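# Lift the pan off the hot plate and hold it

## Task

Raise the entire pan so that it is at least three finger-widths above where it rested on the hot plate, then keep it hanging motionless in the air.

## Robot and tools

Robot: two arms, left_arm and right_arm, each with a two-finger parallel gripper. The names are labels only. The left_arm sits on the +y side of the world frame.

World frame: the origin is on the table surface midway between the arms, +z is up and +x points out over the table. Gripper frame: the fingers extend along the gripper's +z axis and close along its y axis. The reported end_effector_position is the spot between the pads when they are shut. Closed fingertips reach about 33 mm past it; fully open ones about 9 mm. Closing pushes the tips roughly 24 mm farther from the arm, so leave that clearance above any surface.

The row: every movement command uses one row of 18 numbers, each in [-1, 1], always covering both arms. Order: left dx, dy, dz, rx, ry, rz, left gripper position, force_limit, speed, then the same nine for the right arm. dx..rz are an offset, not a pose. They are measured in that gripper's own axes from its measured pose when the action began. Scale: 1.0 equals 0.6 m of travel or 180 degrees of turn. rx, ry, rz form one rotation vector. Zeros keep the gripper where the action started.

Gripper numbers: position +1 is fully open (140 mm), about -0.8 is where the pads touch, and -1 keeps closing until something blocks it. force_limit sets squeeze: about 14 N at -1, 60 N at 0, 107 N at +1 (for parts up to 40 mm wide). speed sets finger speed: about 30 mm/s at -1, 140 at 0, 250 at +1. These three are commands too, so a 0 is not a no-op; to keep a gripper unchanged, repeat its previous three values.

execute_actions(actions): a list of up to 15 actions. Each action is a table of up to 15 rows; each row lasts one control step (1/30 s) and a short table repeats its last row to fill 15 steps. All rows of an action are offsets from the same start pose, not chained. The first action in a call starts from the last pose reported in this scene. An empty list just returns the current state and images. Each step the commanded pose is clipped to at most 70 mm and 16 degrees away from the measured pose, and after the action an arm goes no farther than its last clipped pose, so large moves need follow-up actions. If position and orientation cannot both be met, position wins. Elbows stop just short of straight.

move(target, speed, blocking): target is one 18-number row as above; its offsets are taken from the pose in this scene's most recent result that shows one. Each gripper follows a straight line toward its target; all arms finish together, over 0.5 to 10 s (cut off at 10 s). speed is the path's top linear speed in m/s, 0.002 to 0.5, default 0.25; turning is capped at twice that in rad/s. Rotation takes the shorter way. Paths ignore obstacles and the other arm, hands can lag, wander or overshoot speed (especially near full reach). Faster contact and targets deeper past a surface mean harder pushes. Finger values are applied at the start. With blocking=false you get a result after 0.5 s while the arm keeps going; use wait(0) to check, and call wait or stop before sending new rows or moves. The result adds a move: line with an ending (done, off_target, moving, held, fault) and any limits: paced means the target was clipped; held means a safety check blocked some steps, after which the arm may speed up sharply. Each gripper's distance from its target is also shown.

wait(seconds): 0 to 10; lets the scene run with the last commands held and returns early if a running move ends. stop(): brakes a running move (needs room if fast); fingers continue. zoom_image(camera, region): camera is cam_low, cam_left_wrist or cam_right_wrist; region [x0, y0, x1, y1] in pixels, origin top-left, at most 504 by 504. finished_scene(scene): ends the given scene number for good; only call it once the pan is up and steady.

Results: the state line gives, per arm, end_effector_position in metres and end_effector_quat_wxyz in the world frame (can be off, more at long reach). Hand target lines show where the controller is now steering each gripper. pose unreachable means a clearance check altered or blocked that arm's command. Step readings list positions at some steps; HELD marks steps where part of an arm's row was held back. Joint torques and estimated external torques are listed (noisy, including friction and held weight). Images come from cam_low, cam_left_wrist, cam_right_wrist (896x504 each), with calibration given.

Gripping: send position -1 and confirm object_status is 2. Codes: 0 moving, 1 blocked while opening, 2 blocked while closing (holding), 3 reached target or pads met (a thin item may still be held). position_measured runs in counts from 3 (open) to 230 (pads together). To squeeze harder while holding, raise force_limit and switch position between -1 and -0.98.

Holding an arm still: in the first call of a reply, send it the offset back to its desired pose; in later calls send zeros, plus the finger values it should keep. The robot holds the last command while you think.

Avoid: knocking anything off the table, arms striking or pressing on each other, drops, slips and slams. A joint reaching its load limit (waist 35, shoulder 35, upper arm roll 32, elbow 30, forearm roll 12, wrist pitch 12, wrist roll 12 N m, held weight included) stops that arm for 10 s. Holding a heavy load warms motors; after a MOTOR HOT warning, lighten or shorten the hold to avoid an over-temperature stop. Brief tugs on held parts may occur, so grip firmly.

Each tool is called after "Emit:" as name(argument=value, ...), one argument or row to a line, values as JSON.

## Session

Emit:
execute_actions(
  actions=[],
)

Scene clock: 0.00 s.
left_arm: end_effector_position=(+0.5723, +0.2836, +0.4218) position_measured=3 object_status=3 end_effector_quat_wxyz=(+0.002, +0.876, -0.481, +0.007) | right_arm: end_effector_position=(+0.1536, -0.5774, +0.1125) position_measured=3 object_status=3 end_effector_quat_wxyz=(+0.596, -0.563, -0.378, -0.430)
Joint positions: left_arm=[-0.002 -0.005 -0.014 -1.557 -0.007  1.563 -0.777] | right_arm=[-1.195  0.948 -0.273 -1.663  0.323  0.907  1.878]
Joint velocities: left_arm=[-0.     0.001  0.001 -0.    -0.     0.001 -0.002] | right_arm=[ 0.001  0.     0.001  0.001 -0.001 -0.001  0.001]
Joint torques (N m, as the joint torque sensors report them, + toward a larger angle): no reading
External joint torques (N m, as the arm's controller estimates them; a push from outside toward a larger angle lowers the number): no reading
Hand target (left_arm): +0.572, +0.284, +0.422; +0.002, +0.876, -0.481, +0.007
Hand target (right_arm): +0.154, -0.577, +0.112; +0.596, -0.563, -0.378, -0.430

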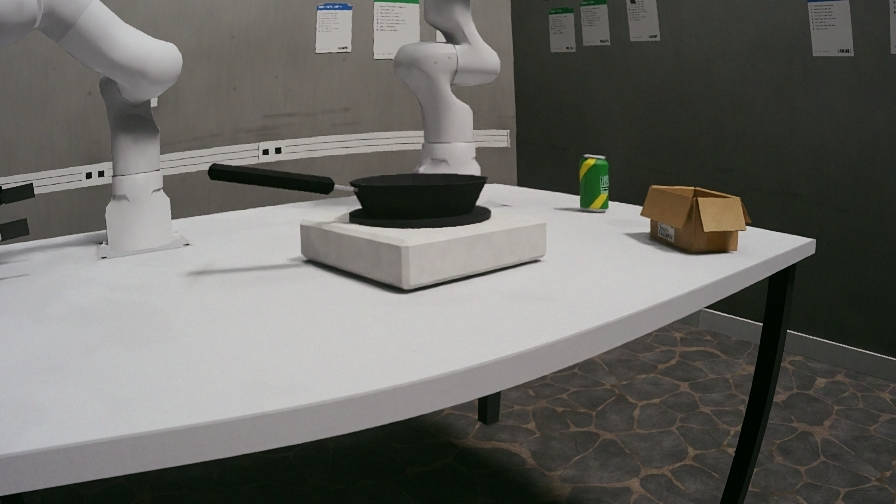

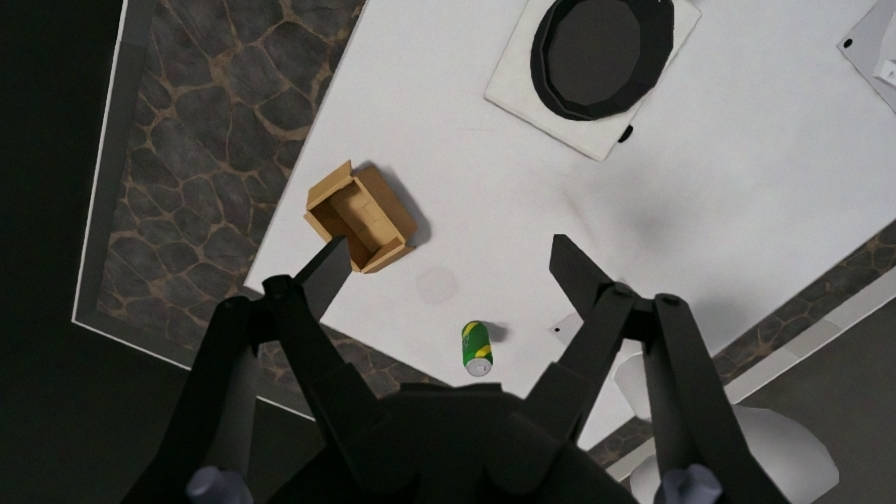

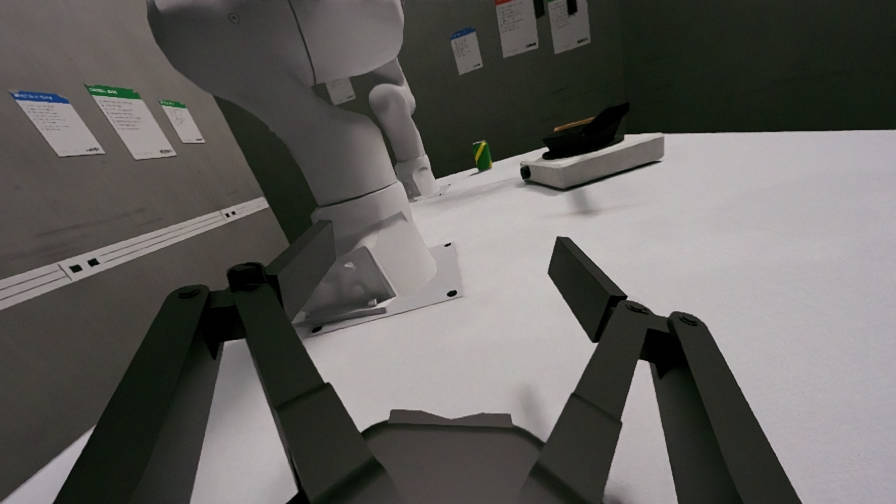

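Emit:
zoom_image(
  camera="cam_low",
  region=[190, 140, 570, 310],
)

Emit:
zoom_image(
  camera="cam_left_wrist",
  region=[460, 0, 760, 180],
)

Emit:
zoom_image(
  camera="cam_right_wrist",
  region=[500, 80, 690, 200],
)

Emit:
zoom_image(
  camera="cam_low",
  region=[300, 0, 430, 70],
)

Region (190, 140, 570, 310) of cam_low's 896x504 image, scaled by 1.326, with more detail than that image has; it fills the top 225 rows of this view, and the rest is white.

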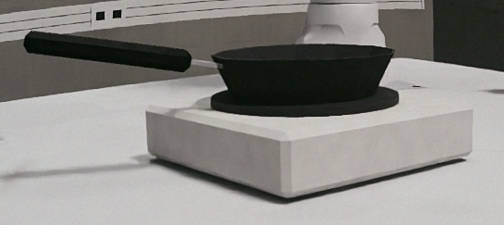

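Region (460, 0, 760, 180) of cam_left_wrist's 896x504 image, scaled by 1.680, with more detail than that image has; it fills the top 302 rows of this view, and the rest is white.

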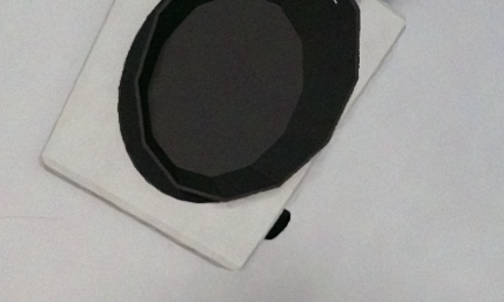

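Region (500, 80, 690, 200) of cam_right_wrist's 896x504 image, scaled by 2.653, with more detail than that image has; it fills the top 318 rows of this view, and the rest is white.

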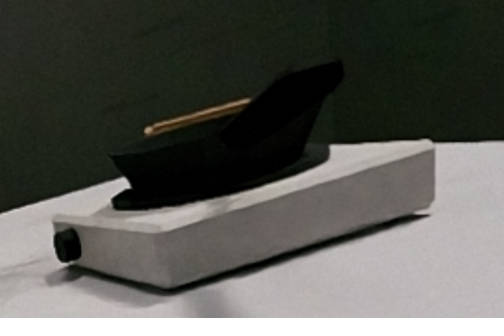

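Region (300, 0, 430, 70) of cam_low's 896x504 image, scaled by 3.877, with more detail than that image has; it fills the top 271 rows of this view, and the rest is white.

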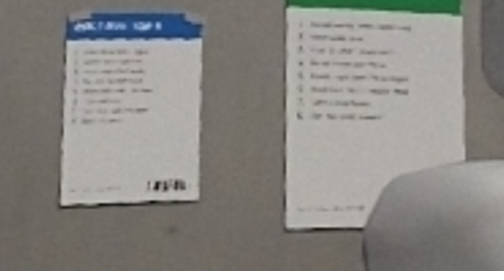

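Emit:
zoom_image(
  camera="cam_right_wrist",
  region=[560, 90, 650, 150],
)

Emit:
zoom_image(
  camera="cam_low",
  region=[200, 150, 370, 220],
)

Region (560, 90, 650, 150) of cam_right_wrist's 896x504 image, scaled by 5.600, with more detail than that image has.

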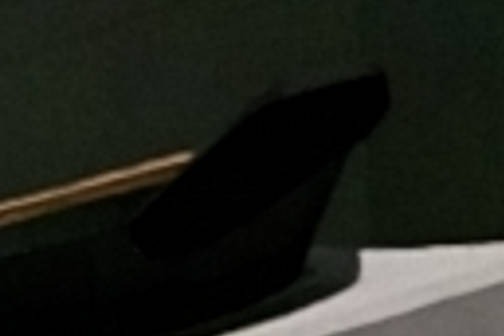

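Region (200, 150, 370, 220) of cam_low's 896x504 image, scaled by 2.965, with more detail than that image has; it fills the top 208 rows of this view, and the rest is white.

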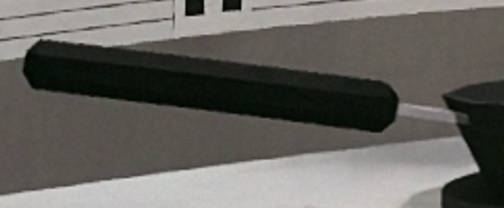

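Emit:
move(
  target=[0.183, 0.219, 0.038, 0, 0, -0.253, 1, 0, 0, 0.1812, 0.3818, 0.4395, 0.0076, -0.1256, -0.6025, 0.0, 1, 0.5],
  speed=0.45,
)

Scene clock: 123.33 s.
left_arm: end_effector_position=(+0.5201, +0.1212, +0.3992) position_measured=3 object_status=3 end_effector_quat_wxyz=(+0.006, +0.994, -0.109, +0.002) | right_arm: end_effector_position=(+0.4152, -0.3242, +0.1563) position_measured=129 object_status=3 end_effector_quat_wxyz=(+0.063, +0.084, +0.770, +0.629)
Joint positions: left_arm=[-0.161  0.015 -0.161 -1.591 -0.007  1.615 -1.869] | right_arm=[-1.382  0.299  0.585 -2.486  0.894  1.663  0.433]
Joint velocities: left_arm=[ 0.    -0.     0.    -0.001 -0.    -0.001 -0.018] | right_arm=[-0.001  0.    -0.001 -0.001  0.001  0.001 -0.032]
Joint torques (N m, as the joint torque sensors report them, + toward a larger angle): left_arm=[ -0.98 -30.9   -0.35  24.25   1.65   2.65  -0.37] | right_arm=[ -0.83 -25.12   5.19  12.82   1.86  -1.07  -0.26]
External joint torques (N m, as the arm's controller estimates them; a push from outside toward a larger angle lowers the number): left_arm=[-1.    0.96 -0.31  0.43  0.78  0.12 -0.37] | right_arm=[-0.88  0.18  0.34 -1.07  0.9   0.61 -0.31]
Hand target (left_arm): +0.521, +0.120, +0.399; +0.005, +0.995, -0.104, +0.004
Hand target (right_arm): +0.416, -0.325, +0.155; +0.069, +0.080, +0.771, +0.628
Off the commanded pose (left_arm): 0.001 m, 1 deg.
Off the commanded pose (right_arm): 0.001 m, 1 deg.
move: done; limits=paced
camera_calibration (this result's frames):
cam_left_wrist: T_world_to_cam=[[-0.222242, -0.974979, 0.00503923, 0.231408], [-0.899098, 0.206939, 0.385744, 0.297472], [-0.377135, 0.0811978, -0.922592, 0.747899], [0, 0, 0, 1]] pos_world=[0.600944, 0.103331, 0.574091]
cam_right_wrist: T_world_to_cam=[[-0.044226, 0.216944, 0.975182, -0.0610576], [0.777496, -0.605486, 0.16996, -0.549552], [0.627331, 0.765717, -0.141895, 0.190477], [0, 0, 0, 1]] pos_world=[0.305082, -0.465351, 0.179972]

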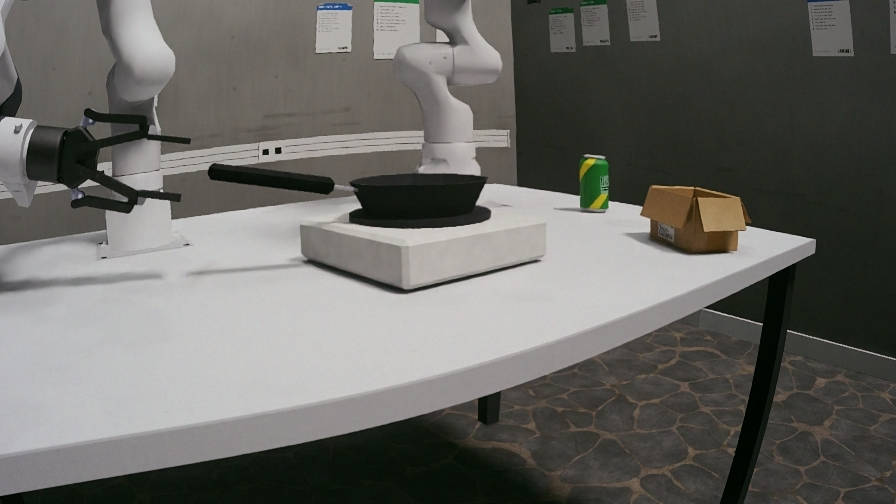

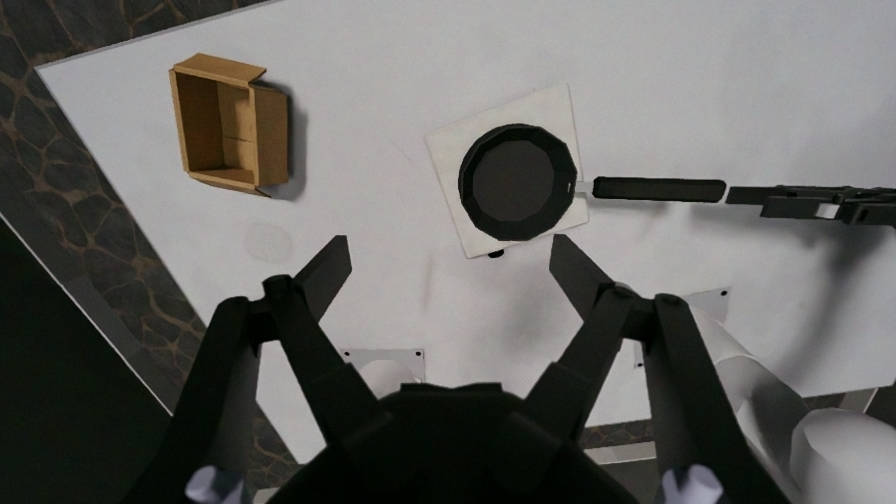

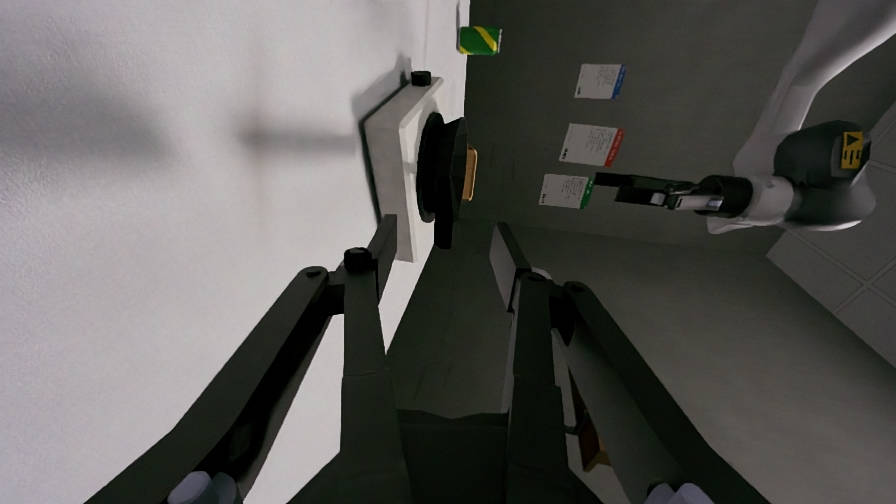

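Emit:
zoom_image(
  camera="cam_left_wrist",
  region=[560, 140, 896, 250],
)

Emit:
zoom_image(
  camera="cam_low",
  region=[20, 90, 360, 230],
)

Emit:
zoom_image(
  camera="cam_left_wrist",
  region=[670, 160, 810, 230],
)

Region (560, 140, 896, 250) of cam_left_wrist's 896x504 image, scaled by 1.500, with more detail than that image has; it fills the top 165 rows of this view, and the rest is white.

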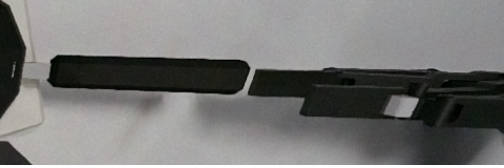

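Region (20, 90, 360, 230) of cam_low's 896x504 image, scaled by 1.482, with more detail than that image has; it fills the top 208 rows of this view, and the rest is white.

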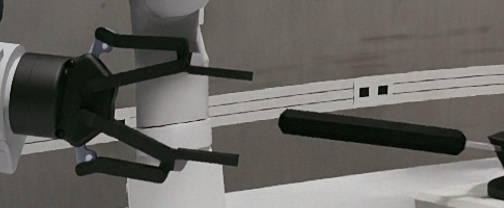

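Region (670, 160, 810, 230) of cam_left_wrist's 896x504 image, scaled by 3.600, with more detail than that image has.

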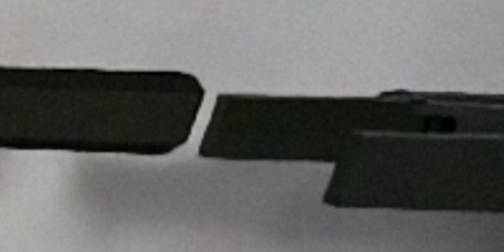

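Emit:
zoom_image(
  camera="cam_low",
  region=[50, 100, 230, 220],
)

Region (50, 100, 230, 220) of cam_low's 896x504 image, scaled by 2.800, with more detail than that image has.

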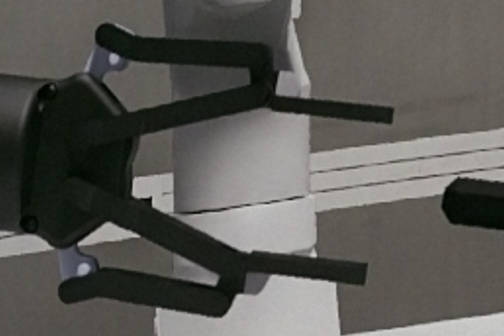

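Emit:
move(
  target=[0, 0, 0, 0, 0, 0, 1, 0, 0, -0.02, 0, 0.18, 0.0004, -0.0013, -0.0045, -0.15, 1, 0],
  speed=0.2,
)

Scene clock: 177.30 s.
left_arm: end_effector_position=(+0.5202, +0.1211, +0.3993) position_measured=3 object_status=3 end_effector_quat_wxyz=(+0.006, +0.994, -0.106, +0.002) | right_arm: end_effector_position=(+0.4477, -0.2232, +0.1349) position_measured=148 object_status=3 end_effector_quat_wxyz=(+0.066, +0.082, +0.770, +0.629)
Joint positions: left_arm=[-0.161  0.015 -0.161 -1.591 -0.007  1.615 -1.874] | right_arm=[-1.237  0.329  0.705 -2.579  1.129  1.852  0.375]
Joint velocities: left_arm=[ 0.001 -0.001  0.    -0.     0.     0.001  0.002] | right_arm=[ 0.     0.     0.001  0.     0.002  0.011 -0.012]
Joint torques (N m, as the joint torque sensors report them, + toward a larger angle): left_arm=[  0.18 -33.13   0.32  23.18   0.93   2.27   0.25] | right_arm=[  0.44 -20.6    5.66  12.87   1.31  -1.13  -0.14]
External joint torques (N m, as the arm's controller estimates them; a push from outside toward a larger angle lowers the number): left_arm=[ 0.2  -1.19  0.39 -0.69  0.05 -0.26  0.25] | right_arm=[ 0.45  2.29 -0.17  0.21  0.78  0.61 -0.2 ]
Hand target (left_arm): +0.520, +0.121, +0.399; +0.006, +0.994, -0.109, +0.002
Hand target (right_arm): +0.449, -0.223, +0.134; +0.069, +0.080, +0.771, +0.628
Off the commanded pose (left_arm): 0.000 m, 0 deg.
Off the commanded pose (right_arm): 0.001 m, 0 deg.
move: done
camera_calibration (this result's frames):
cam_left_wrist: T_world_to_cam=[[-0.217281, -0.976096, 0.00499882, 0.228917], [-0.900175, 0.202356, 0.385665, 0.298655], [-0.377457, 0.079298, -0.922625, 0.748373], [0, 0, 0, 1]] pos_world=[0.60106, 0.103666, 0.574143]
cam_right_wrist: T_world_to_cam=[[-0.0505611, 0.217529, 0.974744, -0.0575883], [0.77622, -0.60557, 0.175405, -0.51022], [0.628431, 0.765484, -0.138232, 0.0886982], [0, 0, 0, 1]] pos_world=[0.337391, -0.364344, 0.15789]

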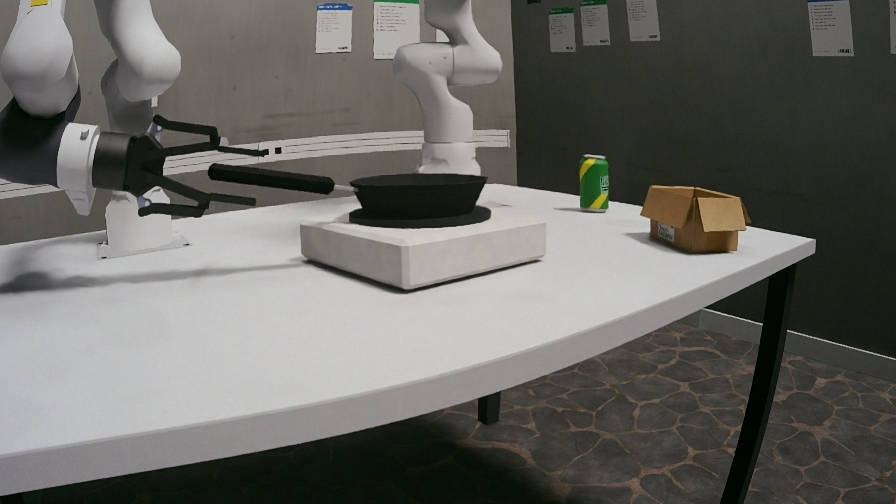

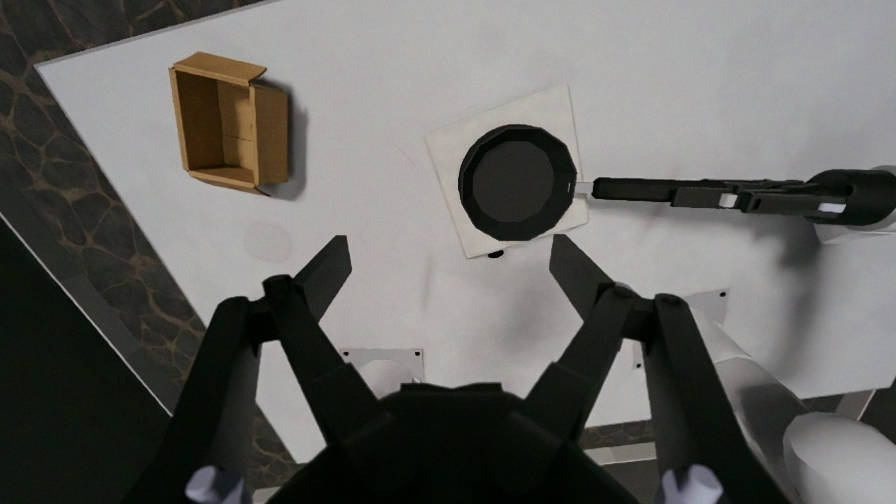

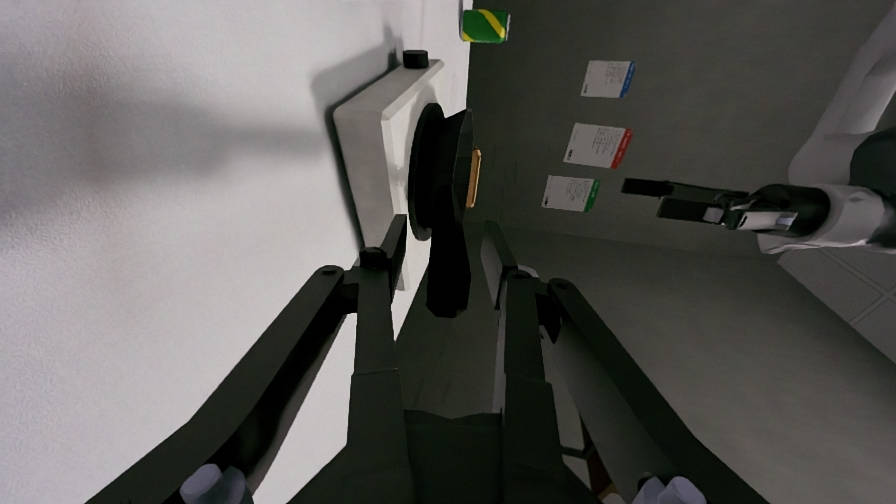

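Emit:
zoom_image(
  camera="cam_low",
  region=[120, 105, 350, 230],
)

Emit:
zoom_image(
  camera="cam_left_wrist",
  region=[620, 160, 780, 230],
)

Region (120, 105, 350, 230) of cam_low's 896x504 image, scaled by 2.191, with more detail than that image has; it fills the top 274 rows of this view, and the rest is white.

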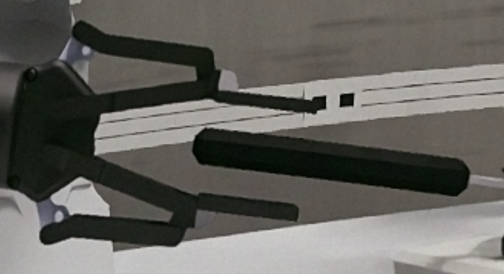

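Region (620, 160, 780, 230) of cam_left_wrist's 896x504 image, scaled by 3.150, with more detail than that image has; it fills the top 220 rows of this view, and the rest is white.

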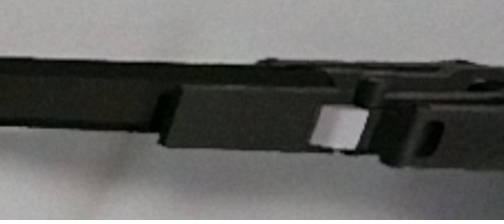

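Emit:
execute_actions(
  actions=[
    [[0,0,0,0,0,0,1,0,0,-0.001,0,0.003,0,0,-0.001,-0.15,1,0],[0,0,0,0,0,0,1,0,0,-0.002,0,0.007,0,0,-0.002,-0.15,1,0],[0,0,0,0,0,0,1,0,0,-0.003,0,0.011,0,0,-0.002,-0.15,1,0],[0,0,0,0,0,0,1,0,0,-0.004,0,0.014,0,0,-0.002,-1,1,-0.5],[0,0,0,0,0,0,1,0,0,-0.005,0,0.017,0,0,-0.002,-1,1,-0.5],[0,0,0,0,0,0,1,0,0,-0.006,0,0.019,0,0,-0.002,-1,1,-0.5]],
  ],
)

Emit:
wait(
  seconds=0.5,
)

Scene clock: 195.10 s.
left_arm: end_effector_position=(+0.5202, +0.1211, +0.3993) position_measured=3 object_status=3 end_effector_quat_wxyz=(+0.006, +0.994, -0.106, +0.002) | right_arm: end_effector_position=(+0.4515, -0.2130, +0.1334) position_measured=198 object_status=0 end_effector_quat_wxyz=(+0.065, +0.080, +0.769, +0.630)
Joint positions: left_arm=[-0.161  0.015 -0.161 -1.591 -0.007  1.615 -1.874] | right_arm=[-1.218  0.341  0.716 -2.577  1.149  1.87   0.371]
Joint velocities: left_arm=[ 0.001 -0.001  0.001  0.001  0.     0.     0.001] | right_arm=[ 0.002  0.     0.001  0.003  0.004  0.005 -0.014]
Joint torques (N m, as the joint torque sensors report them, + toward a larger angle): left_arm=[ -0.19 -32.38   0.11  22.64   0.89   2.4   -0.03] | right_arm=[  0.84 -20.59   6.46  14.32   1.44  -1.05  -0.08]
External joint torques (N m, as the arm's controller estimates them; a push from outside toward a larger angle lowers the number): left_arm=[-0.27 -0.5   0.1  -1.22  0.01 -0.13 -0.03] | right_arm=[ 0.74  2.25  0.27  1.89  1.02  0.42 -0.14]
Hand target (left_arm): +0.520, +0.121, +0.399; +0.006, +0.994, -0.106, +0.002
Hand target (right_arm): +0.453, -0.213, +0.132; +0.068, +0.079, +0.770, +0.629
Off the commanded pose (left_arm): 0.000 m, 0 deg.
Off the commanded pose (right_arm): 0.002 m, 0 deg.
Step readings (end_effector_position):
0: left_arm (+0.5202, +0.1211, +0.3993) | right_arm (+0.4480, -0.2235, +0.1344)
1: left_arm (+0.5202, +0.1211, +0.3993) | right_arm (+0.4480, -0.2235, +0.1344)
2: left_arm (+0.5202, +0.1211, +0.3993) | right_arm (+0.4482, -0.2232, +0.1344)
4: left_arm (+0.5202, +0.1211, +0.3993) | right_arm (+0.4489, -0.2207, +0.1343)
8: left_arm (+0.5202, +0.1211, +0.3993) | right_arm (+0.4500, -0.2139, +0.1342)
15: end_effector_position above
camera_calibration (this result's frames):
cam_left_wrist: T_world_to_cam=[[-0.217281, -0.976096, 0.0049988, 0.228917], [-0.900175, 0.202356, 0.385665, 0.298655], [-0.377457, 0.079298, -0.922625, 0.748373], [0, 0, 0, 1]] pos_world=[0.60106, 0.103666, 0.574143]
cam_right_wrist: T_world_to_cam=[[-0.0527842, 0.215314, 0.975117, -0.0576887], [0.778382, -0.602835, 0.175246, -0.507019], [0.625568, 0.768264, -0.135776, 0.0798796], [0, 0, 0, 1]] pos_world=[0.341639, -0.354596, 0.155952]

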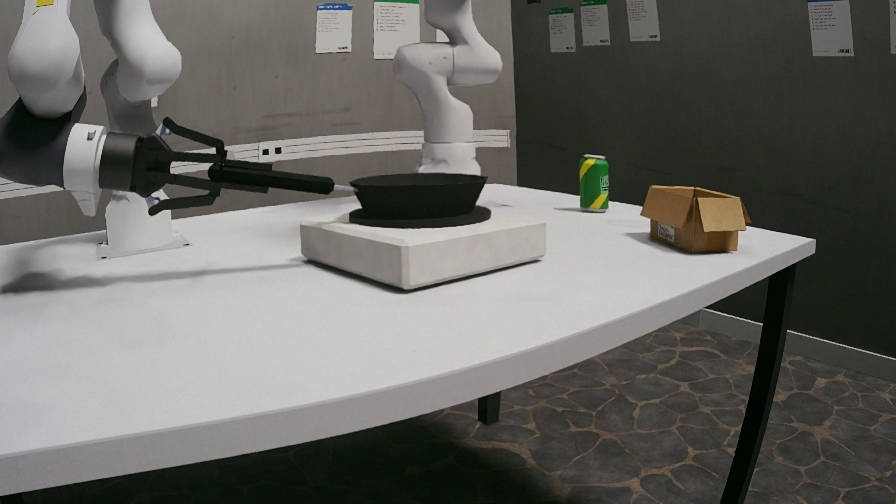

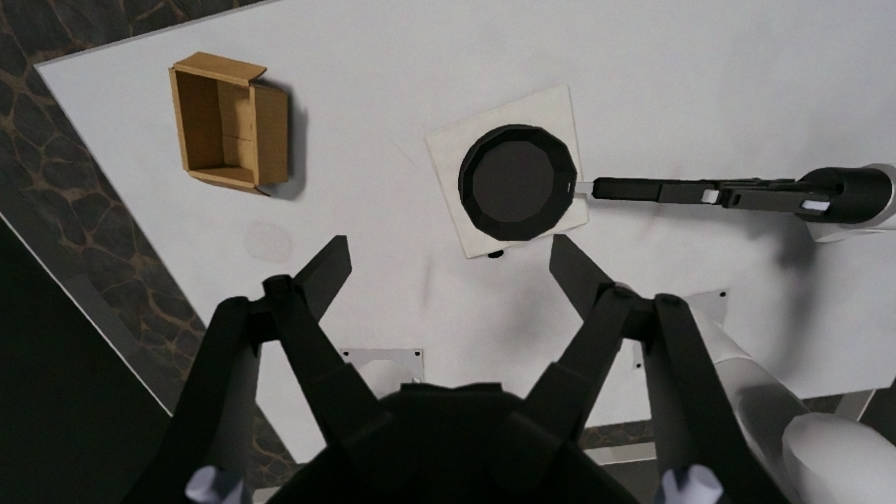

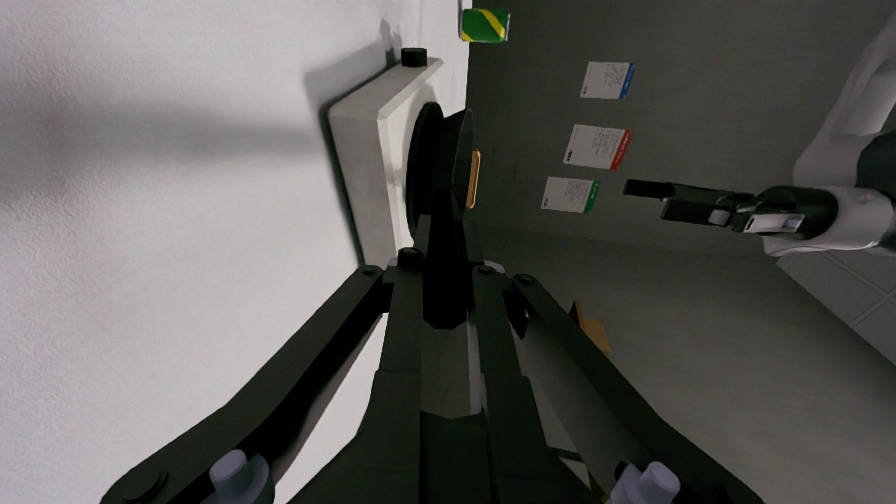

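Scene clock: 195.60 s.
left_arm: end_effector_position=(+0.5202, +0.1211, +0.3993) position_measured=3 object_status=3 end_effector_quat_wxyz=(+0.006, +0.994, -0.106, +0.002) | right_arm: end_effector_position=(+0.4515, -0.2130, +0.1333) position_measured=204 object_status=2 end_effector_quat_wxyz=(+0.066, +0.079, +0.770, +0.630)
Joint positions: left_arm=[-0.161  0.015 -0.161 -1.591 -0.007  1.615 -1.874] | right_arm=[-1.218  0.341  0.716 -2.577  1.149  1.87   0.369]
Joint velocities: left_arm=[ 0.     0.001 -0.001  0.001  0.     0.    -0.001] | right_arm=[ 0.    -0.    -0.001 -0.    -0.001 -0.001  0.001]
Joint torques (N m, as the joint torque sensors report them, + toward a larger angle): left_arm=[  0.23 -33.24   0.37  23.01   0.88   2.34   0.07] | right_arm=[  1.31 -20.45   6.56  13.49   1.55  -0.96  -0.18]
External joint torques (N m, as the arm's controller estimates them; a push from outside toward a larger angle lowers the number): left_arm=[ 0.25 -1.41  0.45 -0.83  0.01 -0.2   0.07] | right_arm=[ 1.33  2.45  0.48  0.93  1.05  0.79 -0.23]
Hand target (left_arm): +0.520, +0.121, +0.399; +0.006, +0.994, -0.106, +0.002
Hand target (right_arm): +0.453, -0.213, +0.132; +0.068, +0.079, +0.770, +0.629
Off the commanded pose (left_arm): 0.000 m, 0 deg.
Off the commanded pose (right_arm): 0.002 m, 0 deg.
wait: 0.50 s; at rest by 0.20 s
camera_calibration (this result's frames):
cam_left_wrist: T_world_to_cam=[[-0.217281, -0.976096, 0.00499877, 0.228917], [-0.900175, 0.202356, 0.385665, 0.298655], [-0.377457, 0.079298, -0.922625, 0.748373], [0, 0, 0, 1]] pos_world=[0.60106, 0.103666, 0.574143]
cam_right_wrist: T_world_to_cam=[[-0.0541313, 0.215713, 0.974955, -0.0569564], [0.778287, -0.602582, 0.176536, -0.507163], [0.625572, 0.768351, -0.135268, 0.079776], [0, 0, 0, 1]] pos_world=[0.34173, -0.354617, 0.155854]

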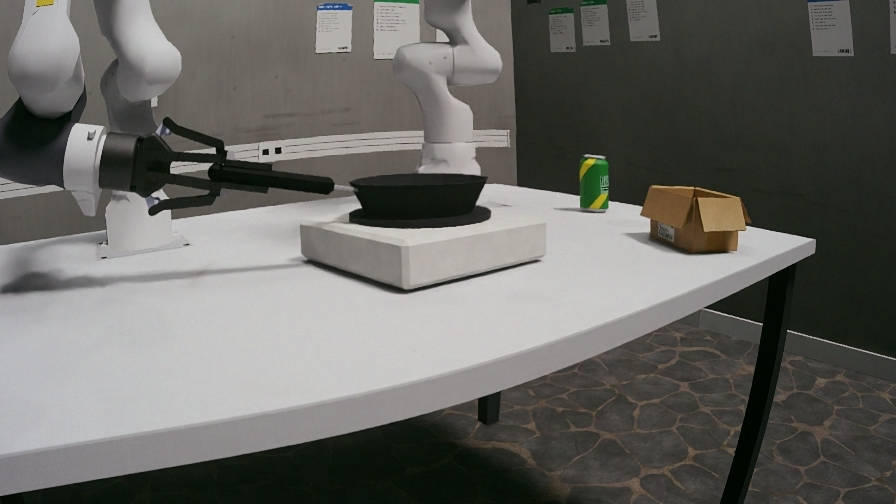

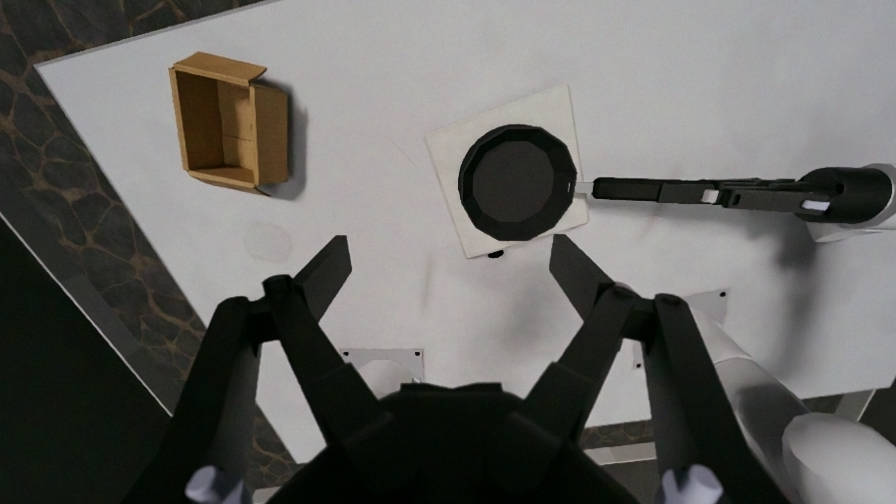

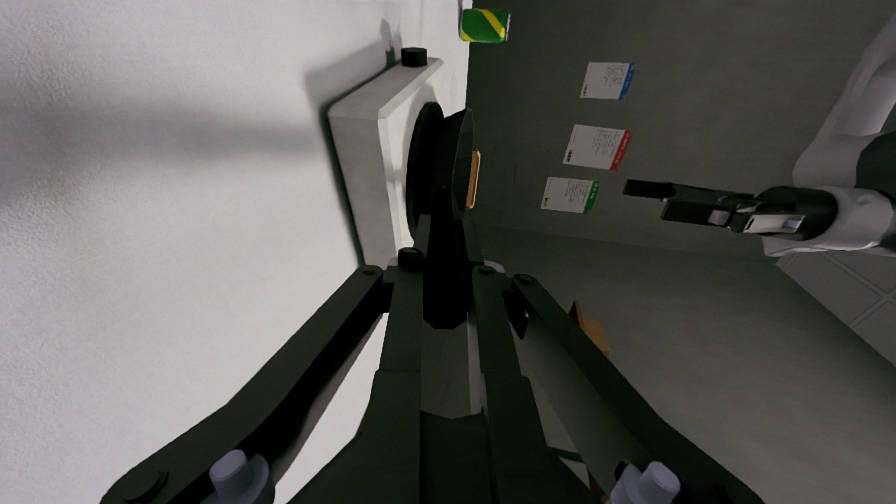

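Emit:
move(
  target=[0, 0, 0, 0, 0, 0, 1, 0, 0, 0, 0.18, -0.036, -0.008, 0, 0, -1, 1, -0.5],
  speed=0.12,
)

Scene clock: 205.37 s.
left_arm: end_effector_position=(+0.5202, +0.1211, +0.3993) position_measured=3 object_status=3 end_effector_quat_wxyz=(+0.006, +0.994, -0.106, +0.002) | right_arm: end_effector_position=(+0.4531, -0.2145, +0.2390) position_measured=204 object_status=2 end_effector_quat_wxyz=(+0.072, +0.072, +0.769, +0.631)
Joint positions: left_arm=[-0.161  0.015 -0.161 -1.591 -0.007  1.615 -1.874] | right_arm=[-1.284 -0.067  0.767 -2.617  1.256  1.548  0.515]
Joint velocities: left_arm=[ 0.     0.001 -0.001  0.001  0.001 -0.     0.   ] | right_arm=[-0.002 -0.005 -0.001 -0.     0.003 -0.014  0.025]
Joint torques (N m, as the joint torque sensors report them, + toward a larger angle): left_arm=[  0.83 -31.95  -0.14  23.52   0.92   2.36   0.04] | right_arm=[ -0.04 -15.    -2.71  17.43   3.77  -4.99   0.22]
External joint torques (N m, as the arm's controller estimates them; a push from outside toward a larger angle lowers the number): left_arm=[ 0.82 -0.08 -0.09 -0.35  0.04 -0.17  0.04] | right_arm=[-0.01 -0.3  -1.42 -0.28  2.36 -3.41  0.17]
Hand target (left_arm): +0.520, +0.121, +0.399; +0.006, +0.994, -0.106, +0.002
Hand target (right_arm): +0.453, -0.212, +0.247; +0.069, +0.075, +0.761, +0.641
Off the commanded pose (left_arm): 0.000 m, 0 deg.
Off the commanded pose (right_arm): 0.005 m, 2 deg.
move: off_target (right_arm)
camera_calibration (this result's frames):
cam_left_wrist: T_world_to_cam=[[-0.217281, -0.976096, 0.00499882, 0.228917], [-0.900175, 0.202356, 0.385665, 0.298655], [-0.377458, 0.0792979, -0.922625, 0.748373], [0, 0, 0, 1]] pos_world=[0.60106, 0.103666, 0.574143]
cam_right_wrist: T_world_to_cam=[[-0.0733208, 0.214959, 0.973867, -0.150757], [0.776816, -0.600083, 0.19094, -0.530145], [0.625445, 0.770515, -0.122985, 0.0918554], [0, 0, 0, 1]] pos_world=[0.343321, -0.3565, 0.25934]

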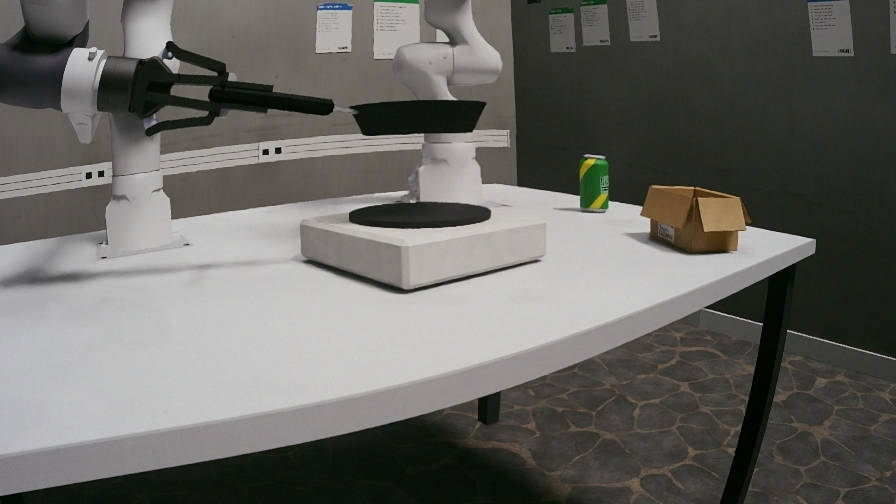

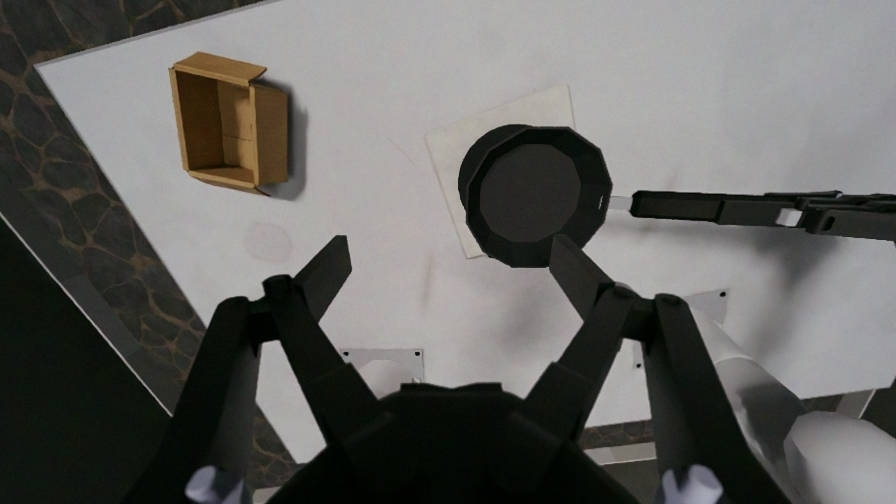

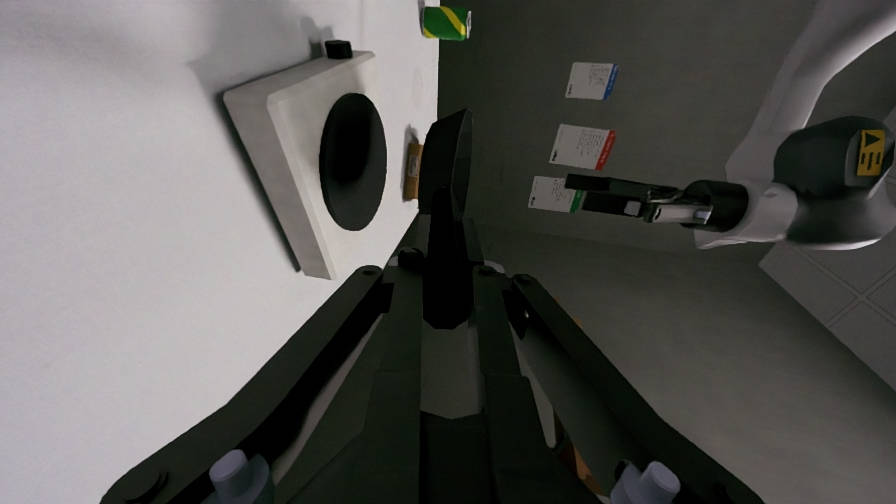

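The pan is lifted about 10 cm and level. I'll check that it's holding still before finishing.

Emit:
execute_actions(
  actions=[],
)

Scene clock: 208.20 s.
left_arm: end_effector_position=(+0.5202, +0.1211, +0.3993) position_measured=3 object_status=3 end_effector_quat_wxyz=(+0.006, +0.994, -0.106, +0.002) | right_arm: end_effector_position=(+0.4528, -0.2142, +0.2395) position_measured=204 object_status=2 end_effector_quat_wxyz=(+0.069, +0.075, +0.768, +0.632)
Joint positions: left_arm=[-0.161  0.015 -0.161 -1.591 -0.007  1.615 -1.874] | right_arm=[-1.284 -0.067  0.767 -2.617  1.256  1.546  0.523]
Joint velocities: left_arm=[ 0.002 -0.     0.     0.     0.001  0.    -0.001] | right_arm=[ 0.002 -0.    -0.001  0.002 -0.001  0.    -0.   ]
Joint torques (N m, as the joint torque sensors report them, + toward a larger angle): left_arm=[ -0.01 -31.95   0.89  22.38   0.92   2.39   0.01] | right_arm=[  0.24 -14.43  -2.58  17.66   3.73  -4.87   0.21]
External joint torques (N m, as the arm's controller estimates them; a push from outside toward a larger angle lowers the number): left_arm=[-0.18  0.01  0.78 -1.52  0.03 -0.15  0.01] | right_arm=[ 0.21  0.31 -1.34 -0.07  2.31 -3.27  0.16]
Hand target (left_arm): +0.520, +0.121, +0.399; +0.006, +0.994, -0.106, +0.002
Hand target (right_arm): +0.453, -0.212, +0.247; +0.069, +0.075, +0.761, +0.641
Off the commanded pose (left_arm): 0.000 m, 0 deg.
Off the commanded pose (right_arm): 0.004 m, 1 deg.
camera_calibration (this result's frames):
cam_left_wrist: T_world_to_cam=[[-0.217281, -0.976096, 0.0049988, 0.228917], [-0.900175, 0.202356, 0.385665, 0.298655], [-0.377458, 0.079298, -0.922625, 0.748373], [0, 0, 0, 1]] pos_world=[0.60106, 0.103666, 0.574143]
cam_right_wrist: T_world_to_cam=[[-0.0662045, 0.211783, 0.975072, -0.155563], [0.777559, -0.601461, 0.18343, -0.528724], [0.625315, 0.77032, -0.124854, 0.0923347], [0, 0, 0, 1]] pos_world=[0.343077, -0.356189, 0.260197]

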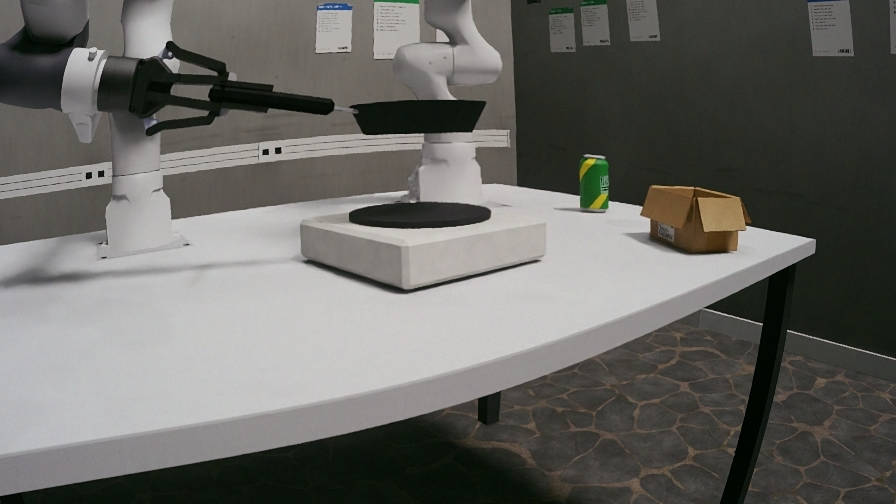

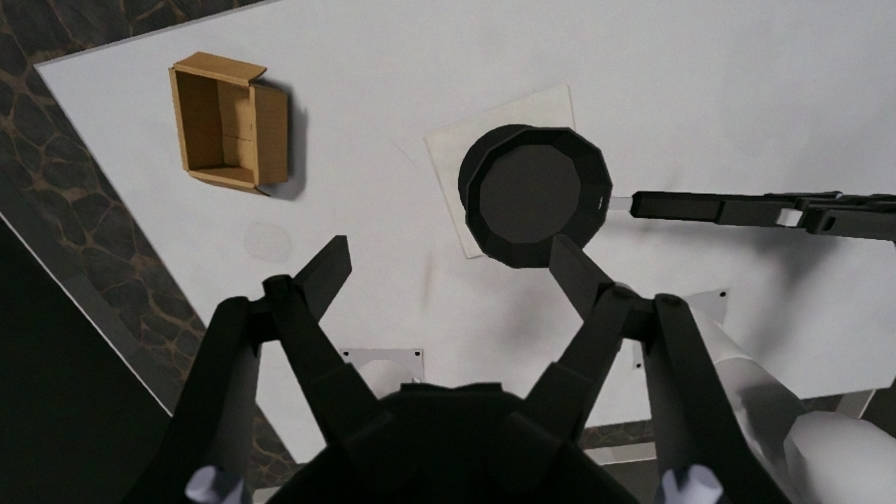

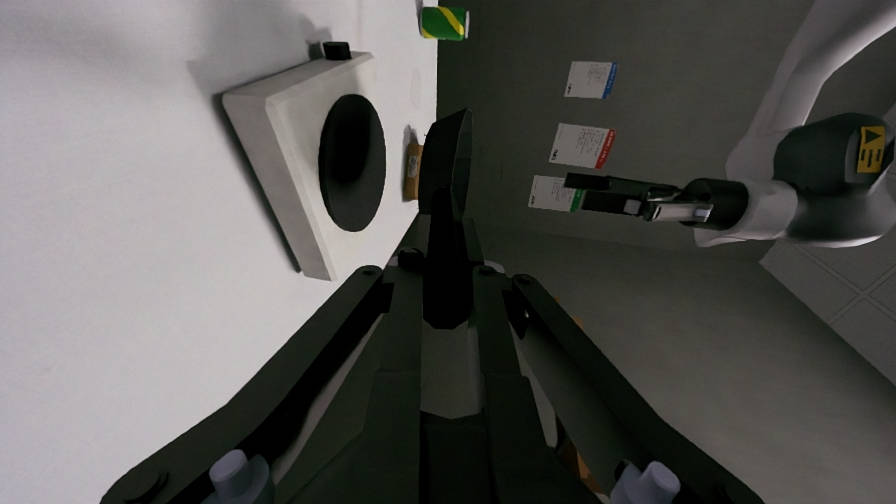

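Emit:
finished_scene(
  scene=1,
)

The scene is finished: the task was done.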